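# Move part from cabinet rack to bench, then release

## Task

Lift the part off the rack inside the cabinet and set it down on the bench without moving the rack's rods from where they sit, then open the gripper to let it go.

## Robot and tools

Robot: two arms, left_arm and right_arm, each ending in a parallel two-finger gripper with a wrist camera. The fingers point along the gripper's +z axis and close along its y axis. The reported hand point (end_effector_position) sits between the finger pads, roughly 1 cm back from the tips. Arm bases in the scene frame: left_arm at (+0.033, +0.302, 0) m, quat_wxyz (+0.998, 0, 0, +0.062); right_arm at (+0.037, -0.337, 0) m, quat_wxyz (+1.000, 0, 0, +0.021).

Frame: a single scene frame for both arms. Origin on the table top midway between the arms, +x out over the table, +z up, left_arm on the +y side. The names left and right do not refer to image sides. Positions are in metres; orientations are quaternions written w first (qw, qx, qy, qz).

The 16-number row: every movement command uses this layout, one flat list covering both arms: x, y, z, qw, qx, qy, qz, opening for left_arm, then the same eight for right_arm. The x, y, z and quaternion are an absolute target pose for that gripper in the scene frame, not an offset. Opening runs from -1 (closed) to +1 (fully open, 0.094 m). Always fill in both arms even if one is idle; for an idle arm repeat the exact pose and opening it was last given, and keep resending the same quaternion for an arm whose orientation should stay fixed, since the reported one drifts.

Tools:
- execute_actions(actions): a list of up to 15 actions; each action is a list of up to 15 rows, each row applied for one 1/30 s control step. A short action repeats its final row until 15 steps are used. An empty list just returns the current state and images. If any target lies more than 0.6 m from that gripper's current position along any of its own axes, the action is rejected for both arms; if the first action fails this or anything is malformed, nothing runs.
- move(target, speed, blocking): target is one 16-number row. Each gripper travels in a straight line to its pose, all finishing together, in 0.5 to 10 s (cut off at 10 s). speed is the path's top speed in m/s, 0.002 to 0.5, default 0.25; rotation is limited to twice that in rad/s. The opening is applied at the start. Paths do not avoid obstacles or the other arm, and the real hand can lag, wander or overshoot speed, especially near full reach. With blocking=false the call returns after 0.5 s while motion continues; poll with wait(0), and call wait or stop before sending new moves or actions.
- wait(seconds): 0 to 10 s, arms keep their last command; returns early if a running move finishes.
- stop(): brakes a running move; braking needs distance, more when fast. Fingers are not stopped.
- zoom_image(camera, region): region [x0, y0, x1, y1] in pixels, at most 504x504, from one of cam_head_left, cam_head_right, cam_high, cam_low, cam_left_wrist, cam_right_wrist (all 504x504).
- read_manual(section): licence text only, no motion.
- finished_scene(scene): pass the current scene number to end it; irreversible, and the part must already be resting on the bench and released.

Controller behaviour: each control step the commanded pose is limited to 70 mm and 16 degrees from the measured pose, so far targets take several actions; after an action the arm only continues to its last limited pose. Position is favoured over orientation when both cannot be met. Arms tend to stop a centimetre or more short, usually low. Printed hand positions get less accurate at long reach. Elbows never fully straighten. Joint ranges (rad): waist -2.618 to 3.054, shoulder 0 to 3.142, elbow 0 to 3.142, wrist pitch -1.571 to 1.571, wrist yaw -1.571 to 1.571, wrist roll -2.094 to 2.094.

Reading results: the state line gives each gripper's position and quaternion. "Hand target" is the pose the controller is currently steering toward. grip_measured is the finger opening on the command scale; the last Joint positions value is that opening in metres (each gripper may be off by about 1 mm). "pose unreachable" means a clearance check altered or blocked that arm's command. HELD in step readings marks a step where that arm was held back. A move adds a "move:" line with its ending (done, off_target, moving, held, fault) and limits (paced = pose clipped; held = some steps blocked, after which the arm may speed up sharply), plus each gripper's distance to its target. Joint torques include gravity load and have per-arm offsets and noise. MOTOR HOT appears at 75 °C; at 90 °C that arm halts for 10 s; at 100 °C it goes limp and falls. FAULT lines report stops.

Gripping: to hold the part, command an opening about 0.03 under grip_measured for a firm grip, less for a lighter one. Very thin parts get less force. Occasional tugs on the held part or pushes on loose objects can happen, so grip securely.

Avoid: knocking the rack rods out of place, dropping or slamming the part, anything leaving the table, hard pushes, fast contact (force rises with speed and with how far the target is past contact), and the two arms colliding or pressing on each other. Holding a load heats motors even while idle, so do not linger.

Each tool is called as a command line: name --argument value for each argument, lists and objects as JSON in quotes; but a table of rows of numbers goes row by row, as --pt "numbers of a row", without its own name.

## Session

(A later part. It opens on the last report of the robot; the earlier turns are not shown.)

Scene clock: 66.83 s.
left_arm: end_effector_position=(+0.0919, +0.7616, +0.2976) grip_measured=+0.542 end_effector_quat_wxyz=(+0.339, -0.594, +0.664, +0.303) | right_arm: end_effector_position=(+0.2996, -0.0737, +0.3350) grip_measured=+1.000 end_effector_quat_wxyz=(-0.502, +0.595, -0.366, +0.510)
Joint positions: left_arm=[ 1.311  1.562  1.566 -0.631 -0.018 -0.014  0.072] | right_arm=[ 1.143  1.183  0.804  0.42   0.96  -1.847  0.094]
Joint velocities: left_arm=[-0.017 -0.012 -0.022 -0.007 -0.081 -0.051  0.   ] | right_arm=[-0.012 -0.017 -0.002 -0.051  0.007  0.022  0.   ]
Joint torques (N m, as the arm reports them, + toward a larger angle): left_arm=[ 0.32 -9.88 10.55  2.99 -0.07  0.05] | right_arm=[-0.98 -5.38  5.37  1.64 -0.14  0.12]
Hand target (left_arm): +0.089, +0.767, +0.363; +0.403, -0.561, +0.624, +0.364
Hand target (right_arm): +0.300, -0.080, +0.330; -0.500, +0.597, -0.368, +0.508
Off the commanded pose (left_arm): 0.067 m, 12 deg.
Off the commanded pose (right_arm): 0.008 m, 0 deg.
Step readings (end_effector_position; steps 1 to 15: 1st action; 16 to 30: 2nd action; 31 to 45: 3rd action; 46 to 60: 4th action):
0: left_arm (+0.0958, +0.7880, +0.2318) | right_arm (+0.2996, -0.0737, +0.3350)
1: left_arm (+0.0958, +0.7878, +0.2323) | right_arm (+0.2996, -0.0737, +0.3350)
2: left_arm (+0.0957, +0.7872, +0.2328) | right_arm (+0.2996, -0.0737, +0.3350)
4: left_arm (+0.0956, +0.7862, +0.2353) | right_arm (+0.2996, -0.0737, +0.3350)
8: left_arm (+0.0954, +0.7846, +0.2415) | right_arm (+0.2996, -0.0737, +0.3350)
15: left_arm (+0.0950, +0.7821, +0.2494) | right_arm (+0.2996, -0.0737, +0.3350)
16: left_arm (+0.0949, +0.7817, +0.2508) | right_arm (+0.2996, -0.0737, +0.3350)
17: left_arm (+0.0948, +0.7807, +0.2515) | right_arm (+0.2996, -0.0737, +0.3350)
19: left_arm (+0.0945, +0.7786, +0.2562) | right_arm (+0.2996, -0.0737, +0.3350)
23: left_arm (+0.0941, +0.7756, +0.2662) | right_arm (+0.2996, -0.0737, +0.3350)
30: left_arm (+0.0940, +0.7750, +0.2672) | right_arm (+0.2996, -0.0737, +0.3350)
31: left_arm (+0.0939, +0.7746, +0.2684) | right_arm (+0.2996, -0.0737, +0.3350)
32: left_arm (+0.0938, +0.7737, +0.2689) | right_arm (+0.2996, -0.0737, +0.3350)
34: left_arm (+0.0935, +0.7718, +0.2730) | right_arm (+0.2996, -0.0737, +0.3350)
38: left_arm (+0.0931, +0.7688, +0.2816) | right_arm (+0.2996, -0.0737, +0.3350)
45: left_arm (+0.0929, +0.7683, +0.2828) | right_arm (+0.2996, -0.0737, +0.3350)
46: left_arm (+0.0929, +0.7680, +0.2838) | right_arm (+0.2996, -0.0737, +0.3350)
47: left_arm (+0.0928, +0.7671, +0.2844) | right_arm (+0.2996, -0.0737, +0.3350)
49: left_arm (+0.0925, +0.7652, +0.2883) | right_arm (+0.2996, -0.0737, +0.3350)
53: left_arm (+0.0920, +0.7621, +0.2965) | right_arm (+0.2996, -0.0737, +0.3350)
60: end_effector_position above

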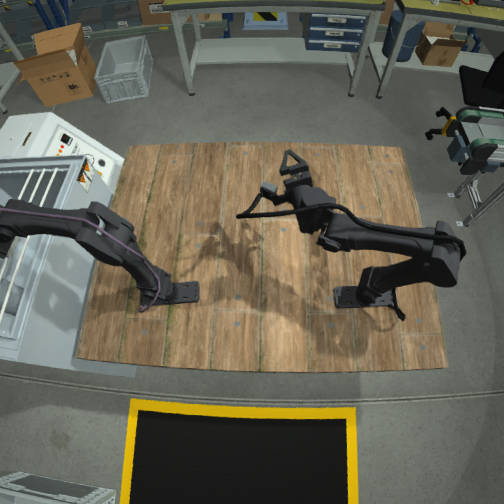

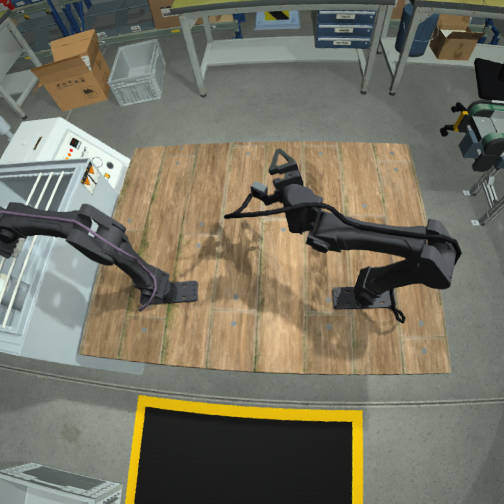

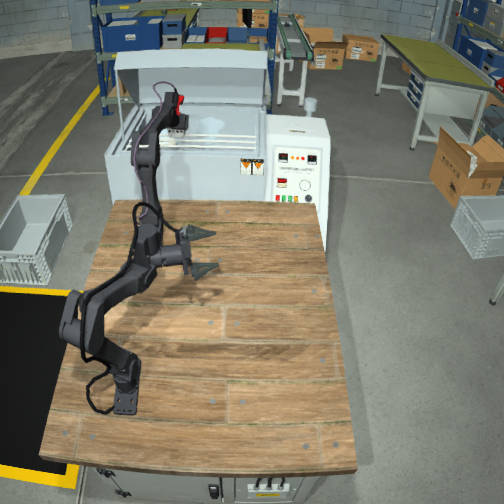

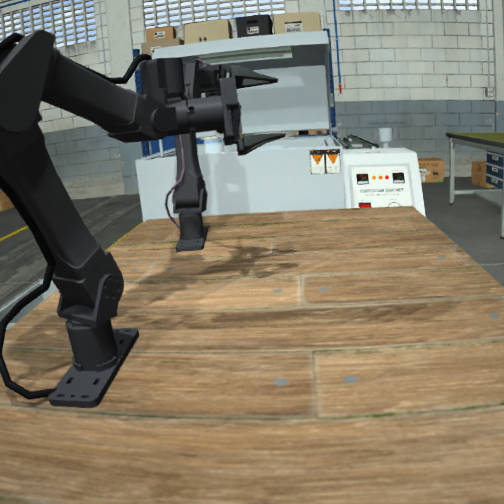

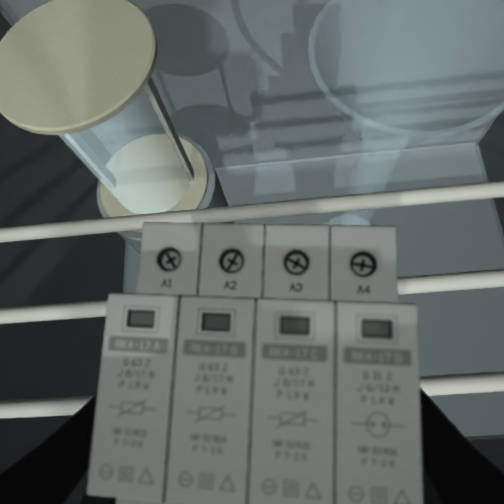

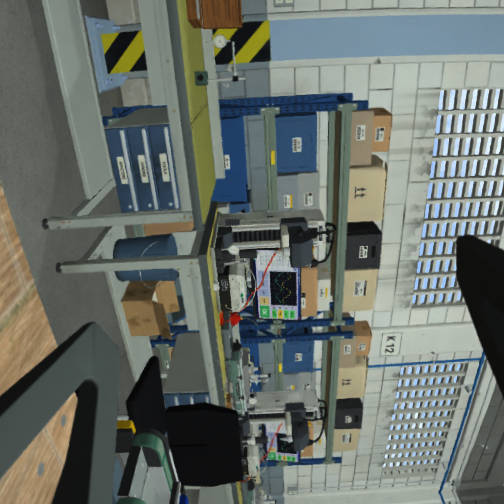

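execute_actions --actions '[[[0.088,0.755,0.38,0.405,-0.561,0.623,0.364,0.48, 0.30,-0.08,0.33,-0.500,0.597,-0.368,0.508,1]],[[0.085,0.73,0.40,0.405,-0.561,0.623,0.364,0.48, 0.30,-0.08,0.33,-0.500,0.597,-0.368,0.508,1]]]'

move --target '[0.09,0.64,0.43,0.383,-0.573,0.637,0.3445,0.48, 0.30,-0.08,0.33,-0.500,0.597,-0.368,0.508,1]' --speed 0.1

Scene clock: 70.87 s.
left_arm: end_effector_position=(+0.0861, +0.7207, +0.3309) grip_measured=+0.542 end_effector_quat_wxyz=(+0.340, -0.593, +0.663, +0.304) | right_arm: end_effector_position=(+0.2996, -0.0737, +0.3350) grip_measured=+1.000 end_effector_quat_wxyz=(-0.502, +0.595, -0.366, +0.510)
Joint positions: left_arm=[ 1.311  1.447  1.595 -0.773 -0.02  -0.014  0.072] | right_arm=[ 1.143  1.183  0.804  0.42   0.96  -1.847  0.094]
Joint velocities: left_arm=[ 0.002 -0.007 -0.002 -0.095 -0.007  0.022  0.001] | right_arm=[-0.012 -0.002 -0.002  0.037 -0.007  0.007  0.   ]
Joint torques (N m, as the arm reports them, + toward a larger angle): left_arm=[ 0.14 -8.04 13.25  2.85 -0.06  0.03] | right_arm=[-0.98 -5.37  5.38  1.64 -0.14  0.12]
Hand target (left_arm): +0.084, +0.722, +0.399; +0.404, -0.561, +0.624, +0.365
Hand target (right_arm): +0.300, -0.080, +0.330; -0.500, +0.597, -0.368, +0.508
Off the commanded pose (left_arm): 0.070 m, 12 deg.
Off the commanded pose (right_arm): 0.008 m, 0 deg.
Step readings (end_effector_position; steps 1 to 15: 1st action; 16 to 30: 2nd action):
0: left_arm (+0.0919, +0.7616, +0.2976) | right_arm (+0.2996, -0.0737, +0.3350)
1: left_arm (+0.0918, +0.7607, +0.2983) | right_arm (+0.2996, -0.0737, +0.3350)
2: left_arm (+0.0915, +0.7586, +0.2982) | right_arm (+0.2996, -0.0737, +0.3350)
4: left_arm (+0.0907, +0.7530, +0.3005) | right_arm (+0.2996, -0.0737, +0.3350)
8: left_arm (+0.0897, +0.7459, +0.3088) | right_arm (+0.2996, -0.0737, +0.3350)
15: left_arm (+0.0894, +0.7439, +0.3093) | right_arm (+0.2996, -0.0737, +0.3350)
16: left_arm (+0.0892, +0.7428, +0.3102) | right_arm (+0.2996, -0.0737, +0.3350)
17: left_arm (+0.0889, +0.7402, +0.3102) | right_arm (+0.2996, -0.0737, +0.3350)
19: left_arm (+0.0878, +0.7331, +0.3131) | right_arm (+0.2996, -0.0737, +0.3350)
23: left_arm (+0.0863, +0.7225, +0.3241) | right_arm (+0.2996, -0.0737, +0.3350)
30: end_effector_position above

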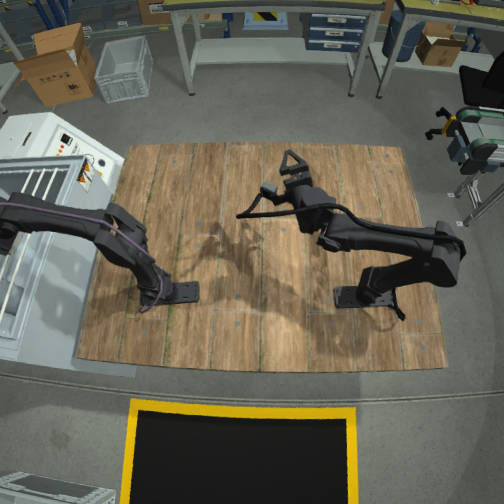

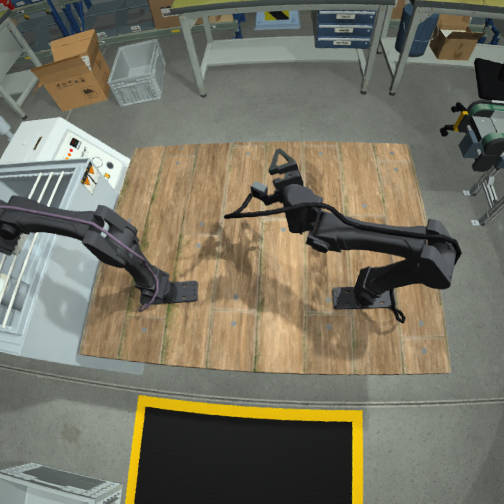

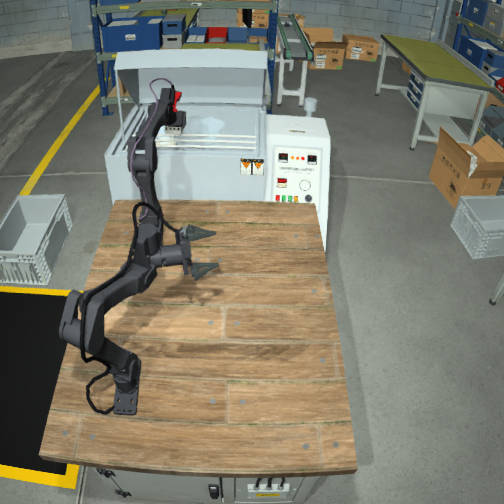

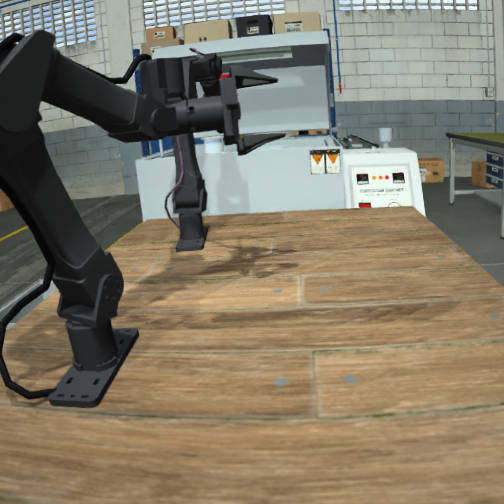

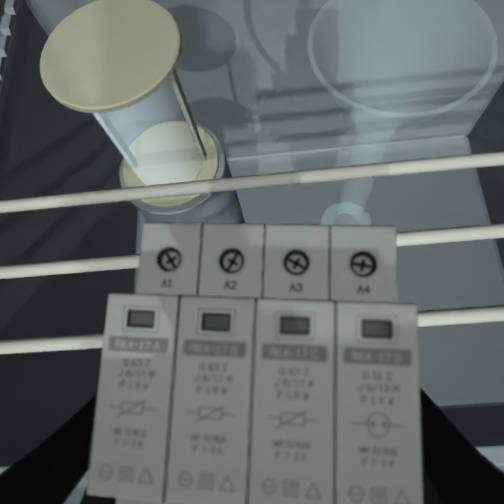

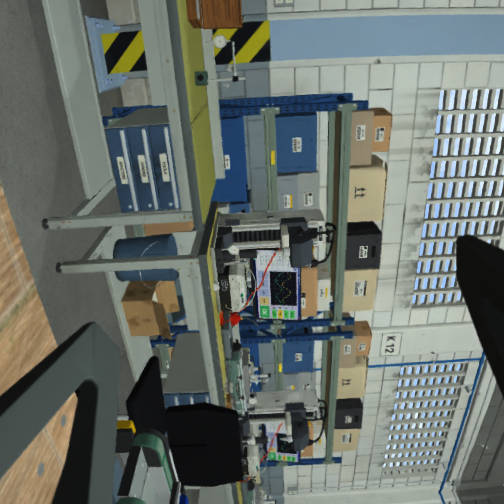

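Scene clock: 72.77 s.
left_arm: end_effector_position=(+0.0868, +0.6342, +0.3701) grip_measured=+0.542 end_effector_quat_wxyz=(+0.311, -0.600, +0.678, +0.289) | right_arm: end_effector_position=(+0.2996, -0.0736, +0.3350) grip_measured=+1.000 end_effector_quat_wxyz=(-0.502, +0.595, -0.366, +0.510)
Joint positions: left_arm=[ 1.24   1.297  1.726 -1.126 -0.085 -0.046  0.072] | right_arm=[ 1.143  1.183  0.804  0.42   0.959 -1.847  0.094]
Joint velocities: left_arm=[ 0.007 -0.007  0.002 -0.066  0.037 -0.022  0.   ] | right_arm=[-0.007  0.002  0.002 -0.007  0.022 -0.007  0.   ]
Joint torques (N m, as the arm reports them, + toward a larger angle): left_arm=[-0.73 -5.96 11.84  2.75 -0.15 -0.1 ] | right_arm=[-0.97 -5.38  5.37  1.64 -0.14  0.12]
Hand target (left_arm): +0.088, +0.634, +0.429; +0.383, -0.573, +0.638, +0.344
Hand target (right_arm): +0.300, -0.080, +0.330; -0.500, +0.597, -0.368, +0.508
Off the commanded pose (left_arm): 0.060 m, 12 deg.
Off the commanded pose (right_arm): 0.008 m, 0 deg.
move: off_target (left_arm)

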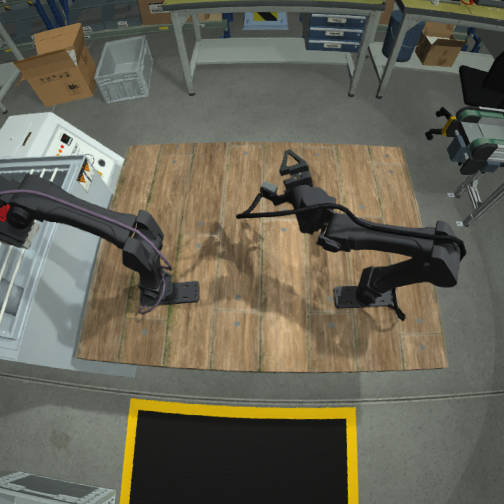

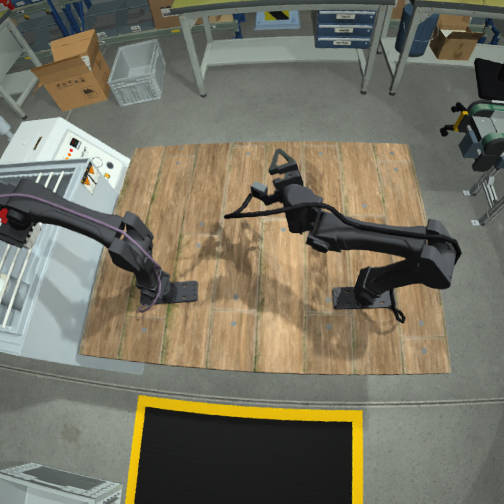

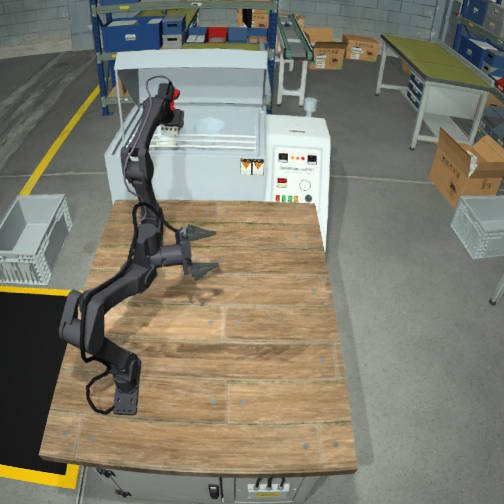

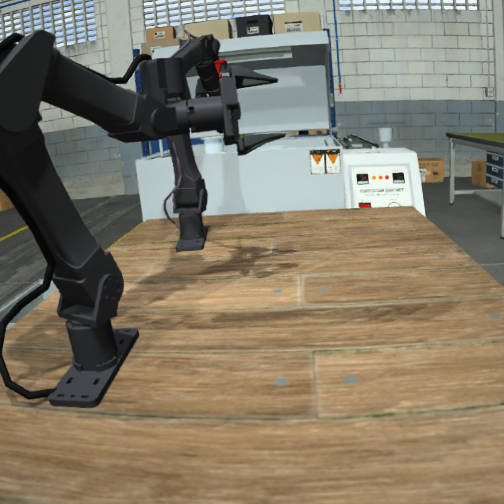

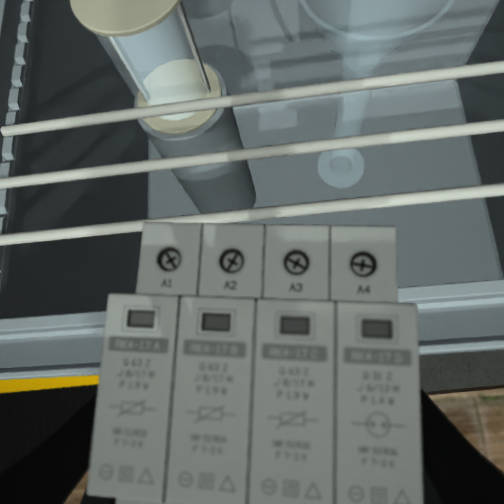

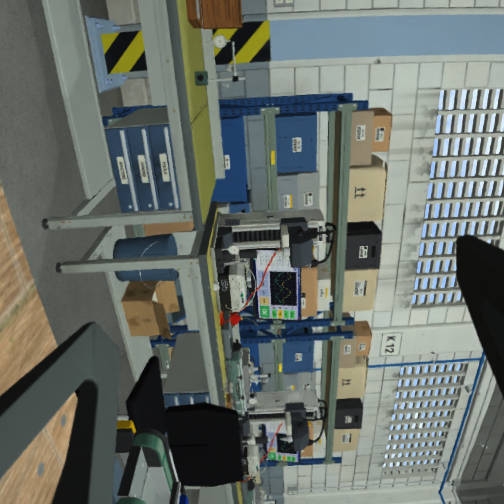

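move --target '[0.36,0.42,0.13,0.4625,-0.153,0.870,0.081,0.48, 0.30,-0.08,0.33,-0.500,0.597,-0.368,0.508,1]' --speed 0.18

move --target '[0.36,0.42,0.088,0.4625,-0.153,0.870,0.081,0.48, 0.30,-0.08,0.33,-0.500,0.597,-0.368,0.508,1]' --speed 0.04

Scene clock: 80.90 s.
left_arm: end_effector_position=(+0.3242, +0.4079, +0.0980) grip_measured=+0.540 end_effector_quat_wxyz=(+0.389, -0.163, +0.904, +0.073) | right_arm: end_effector_position=(+0.2996, -0.0736, +0.3350) grip_measured=+1.000 end_effector_quat_wxyz=(-0.502, +0.595, -0.366, +0.510)
Joint positions: left_arm=[ 0.21   1.054  0.493 -0.195 -0.023 -0.014  0.072] | right_arm=[ 1.143  1.183  0.804  0.42   0.959 -1.847  0.094]
Joint velocities: left_arm=[-0.032  0.022 -0.022 -0.007 -0.007 -0.007  0.   ] | right_arm=[ 0.002 -0.002 -0.007 -0.022  0.022  0.007  0.   ]
Joint torques (N m, as the arm reports them, + toward a larger angle): left_arm=[-0.45 -2.71  8.9   2.96  0.04  0.04] | right_arm=[-0.97 -5.39  5.37  1.64 -0.13  0.12]
Hand target (left_arm): +0.348, +0.413, +0.132; +0.458, -0.153, +0.872, +0.082
Hand target (right_arm): +0.300, -0.080, +0.330; -0.500, +0.597, -0.368, +0.508
Off the commanded pose (left_arm): 0.049 m, 9 deg.
Off the commanded pose (right_arm): 0.008 m, 0 deg.
move: off_target (left_arm)

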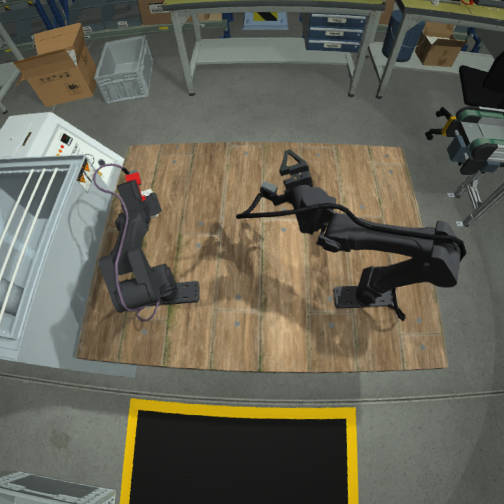

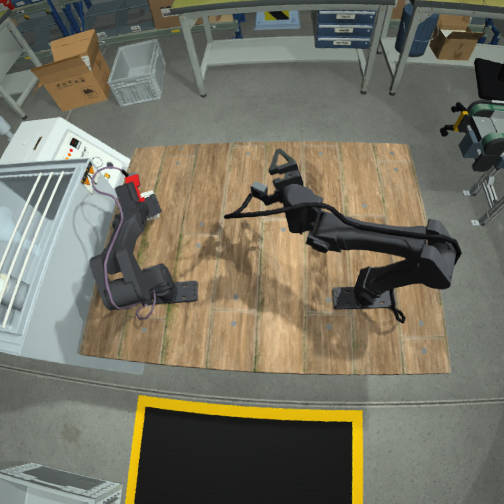

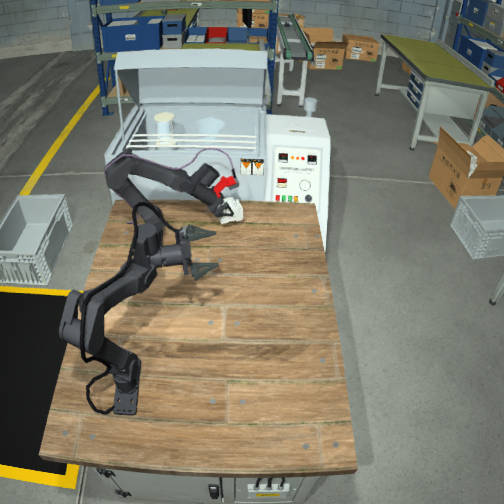

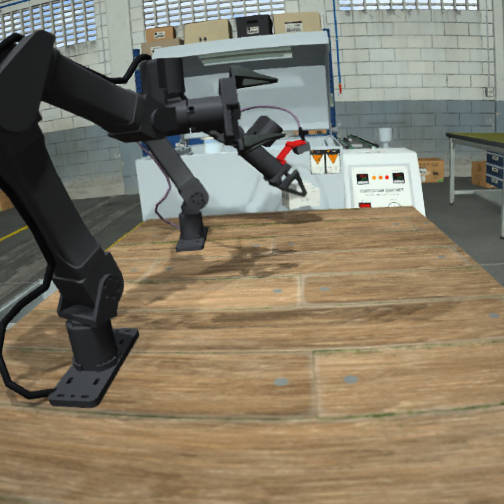

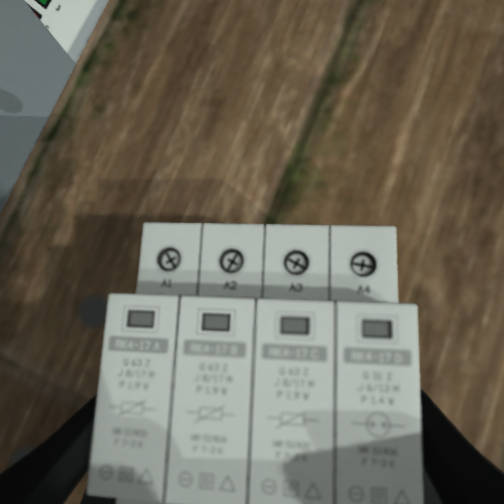

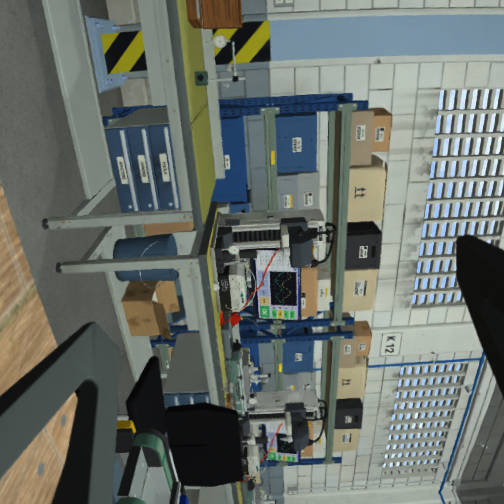

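Scene clock: 83.50 s.
left_arm: end_effector_position=(+0.3325, +0.4091, +0.0587) grip_measured=+0.540 end_effector_quat_wxyz=(+0.393, -0.159, +0.903, +0.071) | right_arm: end_effector_position=(+0.2996, -0.0736, +0.3350) grip_measured=+1.000 end_effector_quat_wxyz=(-0.502, +0.595, -0.366, +0.510)
Joint positions: left_arm=[ 0.21   1.198  0.386  0.062 -0.014 -0.009  0.072] | right_arm=[ 1.143  1.183  0.804  0.42   0.959 -1.847  0.094]
Joint velocities: left_arm=[-0.017  0.037  0.007  0.037  0.007 -0.051  0.   ] | right_arm=[-0.002  0.007 -0.012 -0.051 -0.037  0.051  0.   ]
Joint torques (N m, as the arm reports them, + toward a larger angle): left_arm=[ 0.33 -3.45  7.9   2.95  0.06  0.02] | right_arm=[-0.98 -5.37  5.38  1.64 -0.13  0.12]
Hand target (left_arm): +0.355, +0.418, +0.091; +0.459, -0.153, +0.871, +0.082
Hand target (right_arm): +0.300, -0.080, +0.330; -0.500, +0.597, -0.368, +0.508
Off the commanded pose (left_arm): 0.042 m, 9 deg.
Off the commanded pose (right_arm): 0.008 m, 0 deg.
move: off_target (left_arm)

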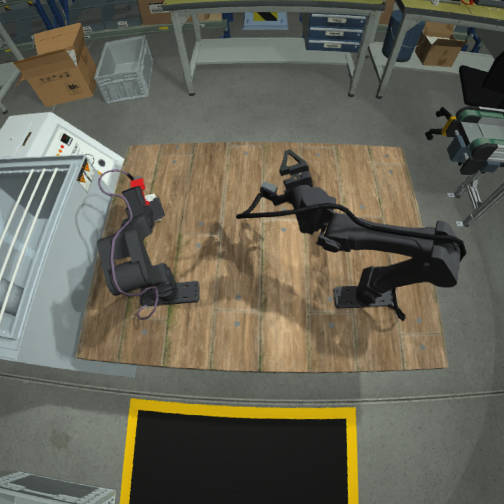

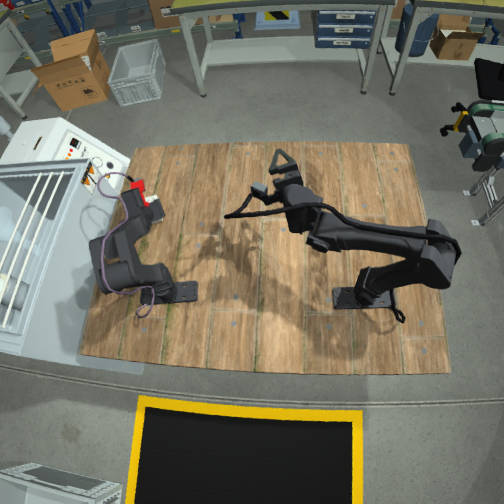

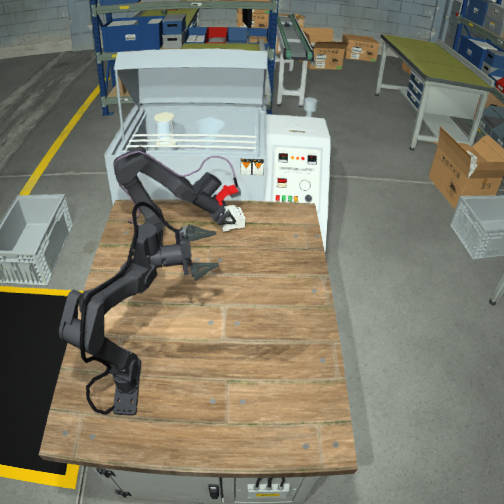

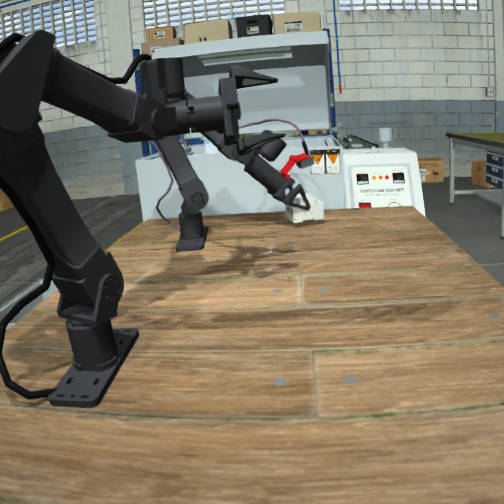

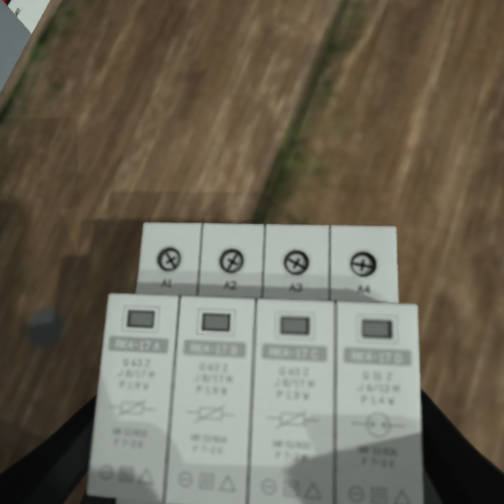

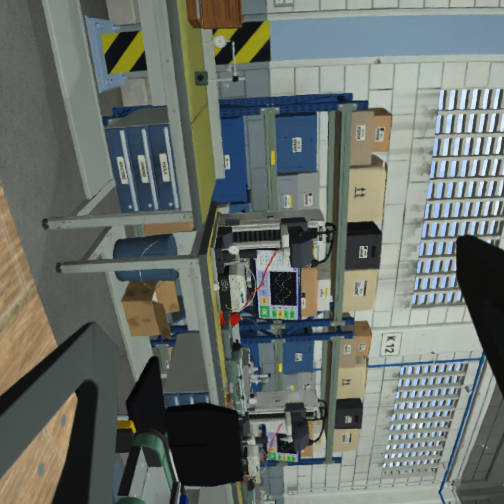

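execute_actions --actions '[]'

Scene clock: 87.97 s.
left_arm: end_effector_position=(+0.3330, +0.4092, +0.0589) grip_measured=+0.540 end_effector_quat_wxyz=(+0.394, -0.159, +0.903, +0.071) | right_arm: end_effector_position=(+0.2996, -0.0736, +0.3350) grip_measured=+1.000 end_effector_quat_wxyz=(-0.502, +0.595, -0.366, +0.510)
Joint positions: left_arm=[ 0.21   1.199  0.386  0.065 -0.013 -0.008  0.072] | right_arm=[ 1.143  1.183  0.804  0.42   0.959 -1.847  0.094]
Joint velocities: left_arm=[ 0.007 -0.002 -0.002  0.022  0.037  0.022 -0.001] | right_arm=[ 0.022  0.012  0.007  0.037 -0.051 -0.037  0.   ]
Joint torques (N m, as the arm reports them, + toward a larger angle): left_arm=[ 0.31 -3.38  7.87  2.97  0.06  0.02] | right_arm=[-0.97 -5.38  5.37  1.64 -0.13  0.12]
Hand target (left_arm): +0.355, +0.418, +0.091; +0.459, -0.153, +0.871, +0.082
Hand target (right_arm): +0.300, -0.080, +0.330; -0.500, +0.597, -0.368, +0.508
Off the commanded pose (left_arm): 0.041 m, 9 deg.
Off the commanded pose (right_arm): 0.008 m, 0 deg.

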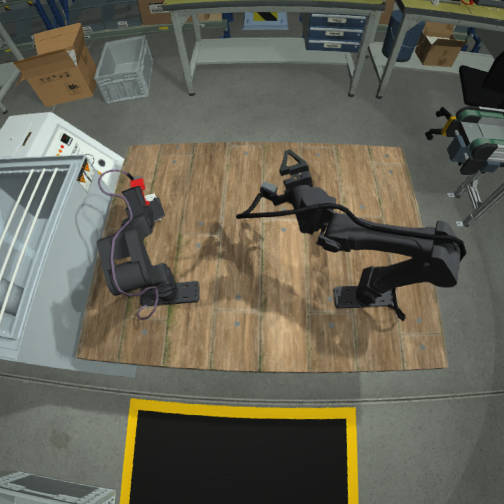

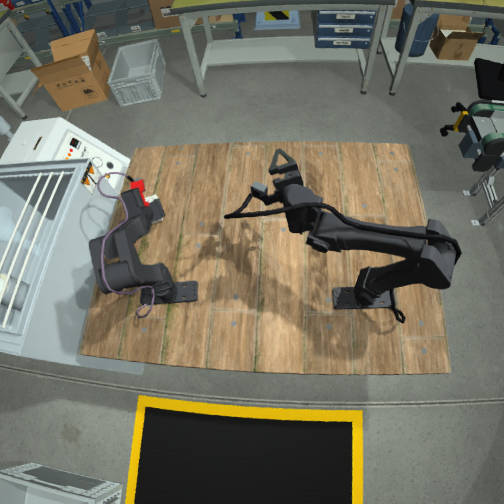

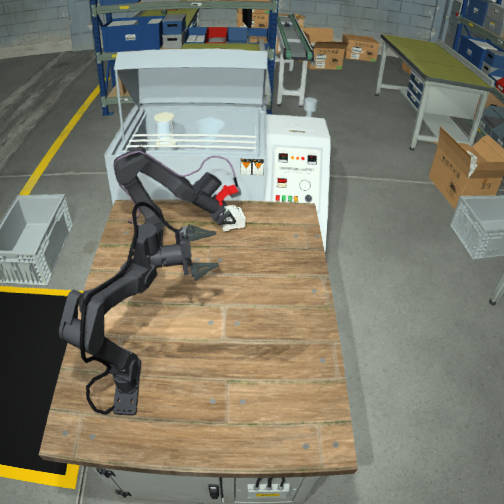

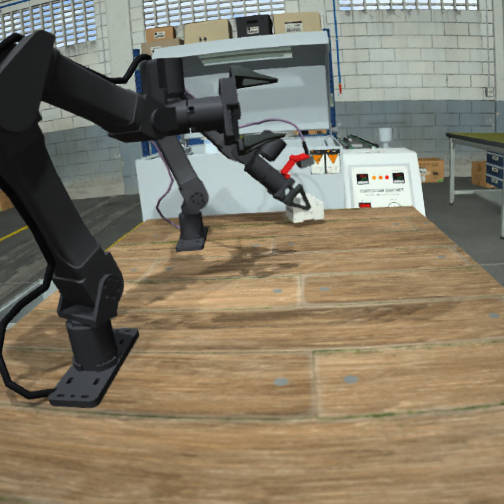

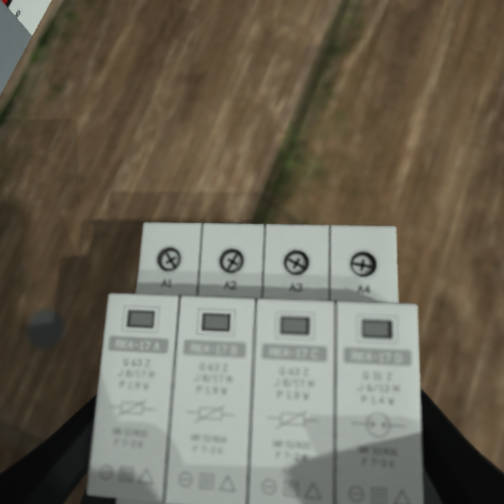

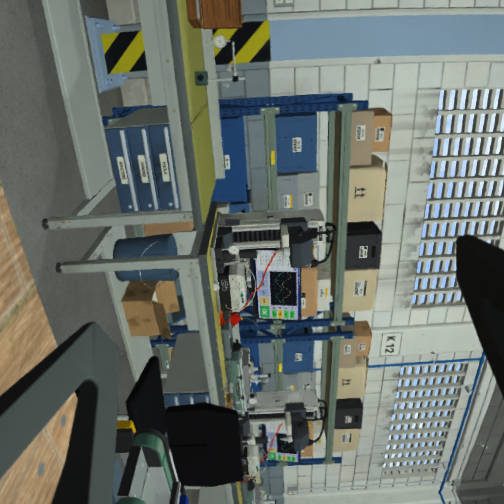

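execute_actions --actions '[[[0.36,0.42,0.086,0.4625,-0.153,0.870,0.081,0.48,0.30,-0.08,0.33,-0.500,0.597,-0.368,0.508,1],[0.36,0.42,0.085,0.4625,-0.153,0.870,0.081,0.48,0.30,-0.08,0.33,-0.500,0.597,-0.368,0.508,1],[0.36,0.42,0.084,0.4625,-0.153,0.870,0.081,0.48,0.30,-0.08,0.33,-0.500,0.597,-0.368,0.508,1],[0.36,0.42,0.083,0.4625,-0.153,0.870,0.081,0.48,0.30,-0.08,0.33,-0.500,0.597,-0.368,0.508,1],[0.36,0.42,0.082,0.4625,-0.153,0.870,0.081,0.48,0.30,-0.08,0.33,-0.500,0.597,-0.368,0.508,1],[0.36,0.42,0.081,0.4625,-0.153,0.870,0.081,0.48,0.30,-0.08,0.33,-0.500,0.597,-0.368,0.508,1],[0.36,0.42,0.080,0.4625,-0.153,0.870,0.081,0.48,0.30,-0.08,0.33,-0.500,0.597,-0.368,0.508,1],[0.36,0.42,0.079,0.4625,-0.153,0.870,0.081,0.48,0.30,-0.08,0.33,-0.500,0.597,-0.368,0.508,1],[0.36,0.42,0.078,0.4625,-0.153,0.870,0.081,0.48,0.30,-0.08,0.33,-0.500,0.597,-0.368,0.508,1]],[[0.36,0.42,0.076,0.4625,-0.153,0.870,0.081,0.48,0.30,-0.08,0.33,-0.500,0.597,-0.368,0.508,1],[0.36,0.42,0.075,0.4625,-0.153,0.870,0.081,0.48,0.30,-0.08,0.33,-0.500,0.597,-0.368,0.508,1],[0.36,0.42,0.074,0.4625,-0.153,0.870,0.081,0.48,0.30,-0.08,0.33,-0.500,0.597,-0.368,0.508,1],[0.36,0.42,0.073,0.4625,-0.153,0.870,0.081,0.48,0.30,-0.08,0.33,-0.500,0.597,-0.368,0.508,1],[0.36,0.42,0.072,0.4625,-0.153,0.870,0.081,0.48,0.30,-0.08,0.33,-0.500,0.597,-0.368,0.508,1],[0.36,0.42,0.071,0.4625,-0.153,0.870,0.081,0.48,0.30,-0.08,0.33,-0.500,0.597,-0.368,0.508,1],[0.36,0.42,0.070,0.4625,-0.153,0.870,0.081,0.48,0.30,-0.08,0.33,-0.500,0.597,-0.368,0.508,1]],[[0.36,0.42,0.068,0.46,-0.153,0.871,0.081,0.48,0.30,-0.08,0.33,-0.500,0.597,-0.368,0.508,1],[0.36,0.42,0.067,0.46,-0.153,0.871,0.081,0.48,0.30,-0.08,0.33,-0.500,0.597,-0.368,0.508,1],[0.36,0.42,0.066,0.46,-0.153,0.871,0.081,0.48,0.30,-0.08,0.33,-0.500,0.597,-0.368,0.508,1],[0.36,0.42,0.065,0.46,-0.153,0.871,0.081,0.48,0.30,-0.08,0.33,-0.500,0.597,-0.368,0.508,1],[0.36,0.42,0.064,0.46,-0.153,0.871,0.081,0.48,0.30,-0.08,0.33,-0.500,0.597,-0.368,0.508,1],[0.36,0.42,0.063,0.46,-0.153,0.871,0.081,0.48,0.30,-0.08,0.33,-0.500,0.597,-0.368,0.508,1],[0.36,0.42,0.062,0.46,-0.153,0.871,0.081,0.48,0.30,-0.08,0.33,-0.500,0.597,-0.368,0.508,1]]]'

Scene clock: 104.33 s.
left_arm: end_effector_position=(+0.3445, +0.4130, +0.0443) grip_measured=+0.540 end_effector_quat_wxyz=(+0.412, -0.156, +0.895, +0.074) | right_arm: end_effector_position=(+0.2996, -0.0736, +0.3350) grip_measured=+1.000 end_effector_quat_wxyz=(-0.502, +0.595, -0.366, +0.510)
Joint positions: left_arm=[ 0.21   1.317  0.347  0.263 -0.013 -0.005  0.072] | right_arm=[ 1.143  1.183  0.804  0.42   0.959 -1.847  0.094]
Joint velocities: left_arm=[ 0.002  0.032  0.017  0.037 -0.037 -0.081 -0.   ] | right_arm=[ 0.002 -0.007 -0.017  0.022  0.051 -0.081  0.   ]
Joint torques (N m, as the arm reports them, + toward a larger angle): left_arm=[ 0.42 -3.21  5.88  2.76  0.04  0.  ] | right_arm=[-0.97 -5.37  5.37  1.64 -0.14  0.12]
Hand target (left_arm): +0.358, +0.419, +0.063; +0.457, -0.153, +0.872, +0.082
Hand target (right_arm): +0.300, -0.080, +0.330; -0.500, +0.597, -0.368, +0.508
Off the commanded pose (left_arm): 0.025 m, 6 deg.
Off the commanded pose (right_arm): 0.008 m, 0 deg.
Step readings (end_effector_position; steps 1 to 15: 1st action; 16 to 30: 2nd action; 31 to 45: 3rd action):
0: left_arm (+0.3330, +0.4092, +0.0589) | right_arm (+0.2996, -0.0736, +0.3350)
1: left_arm (+0.3331, +0.4092, +0.0589) | right_arm (+0.2996, -0.0736, +0.3350)
2: left_arm (+0.3335, +0.4094, +0.0587) | right_arm (+0.2996, -0.0736, +0.3350)
4: left_arm (+0.3344, +0.4097, +0.0577) | right_arm (+0.2996, -0.0736, +0.3350)
8: left_arm (+0.3348, +0.4098, +0.0536) | right_arm (+0.2996, -0.0736, +0.3350)
15: left_arm (+0.3304, +0.4083, +0.0450) | right_arm (+0.2996, -0.0736, +0.3350)
16: left_arm (+0.3305, +0.4083, +0.0450) | right_arm (+0.2996, -0.0736, +0.3350)
17: left_arm (+0.3307, +0.4084, +0.0452) | right_arm (+0.2996, -0.0736, +0.3350)
19: left_arm (+0.3316, +0.4087, +0.0459) | right_arm (+0.2996, -0.0736, +0.3350)
23: left_arm (+0.3332, +0.4093, +0.0431) | right_arm (+0.2996, -0.0736, +0.3350)
30: left_arm (+0.3358, +0.4100, +0.0434) | right_arm (+0.2996, -0.0736, +0.3350)
31: left_arm (+0.3361, +0.4101, +0.0432) | right_arm (+0.2996, -0.0736, +0.3350)
32: left_arm (+0.3365, +0.4103, +0.0432) | right_arm (+0.2996, -0.0736, +0.3350)
34: left_arm (+0.3378, +0.4107, +0.0433) | right_arm (+0.2996, -0.0736, +0.3350)
38: left_arm (+0.3412, +0.4119, +0.0437) | right_arm (+0.2996, -0.0736, +0.3350)
45: end_effector_position above

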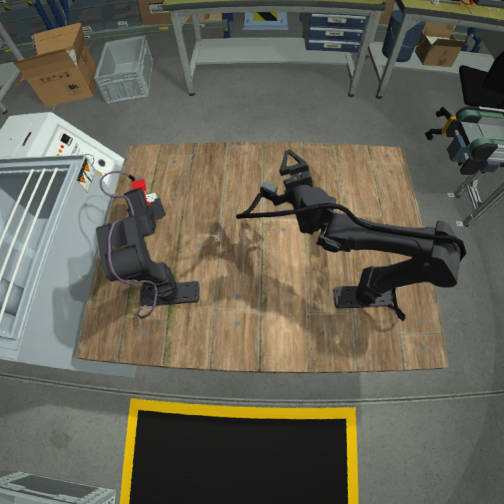

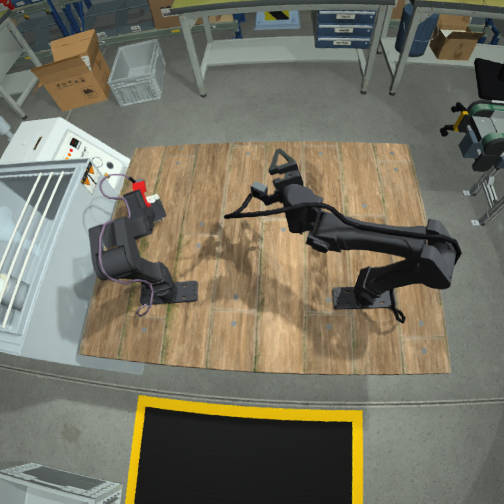

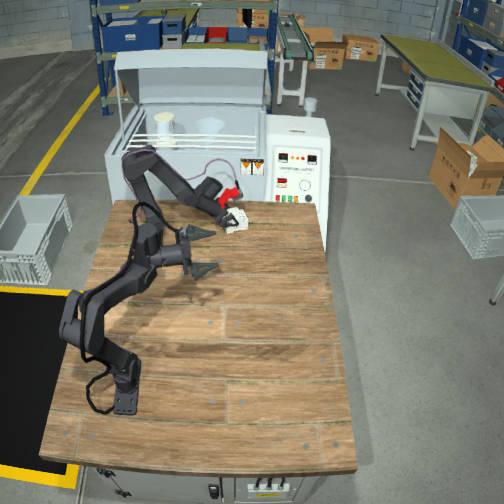

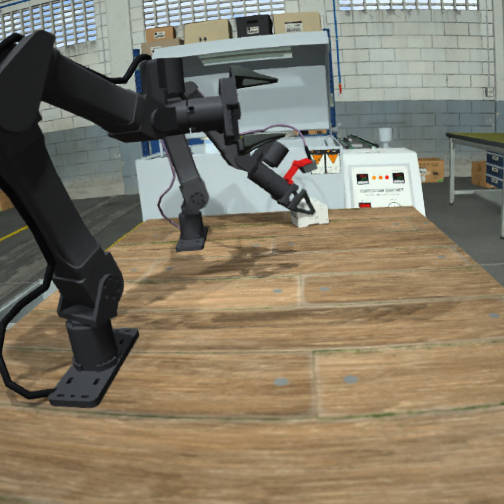

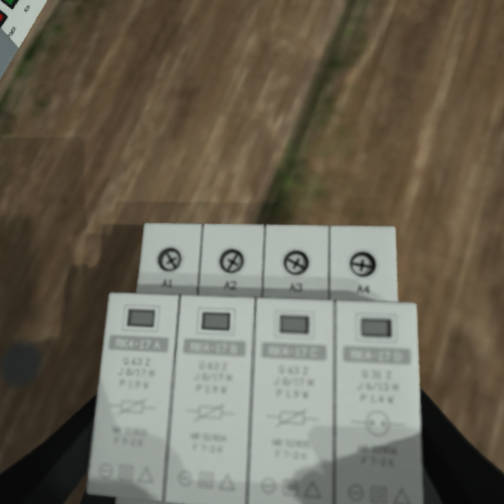

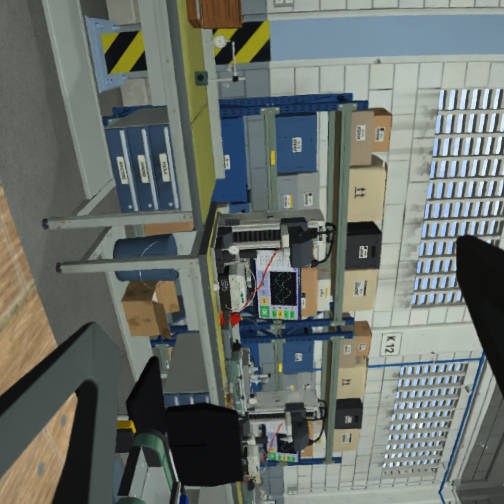

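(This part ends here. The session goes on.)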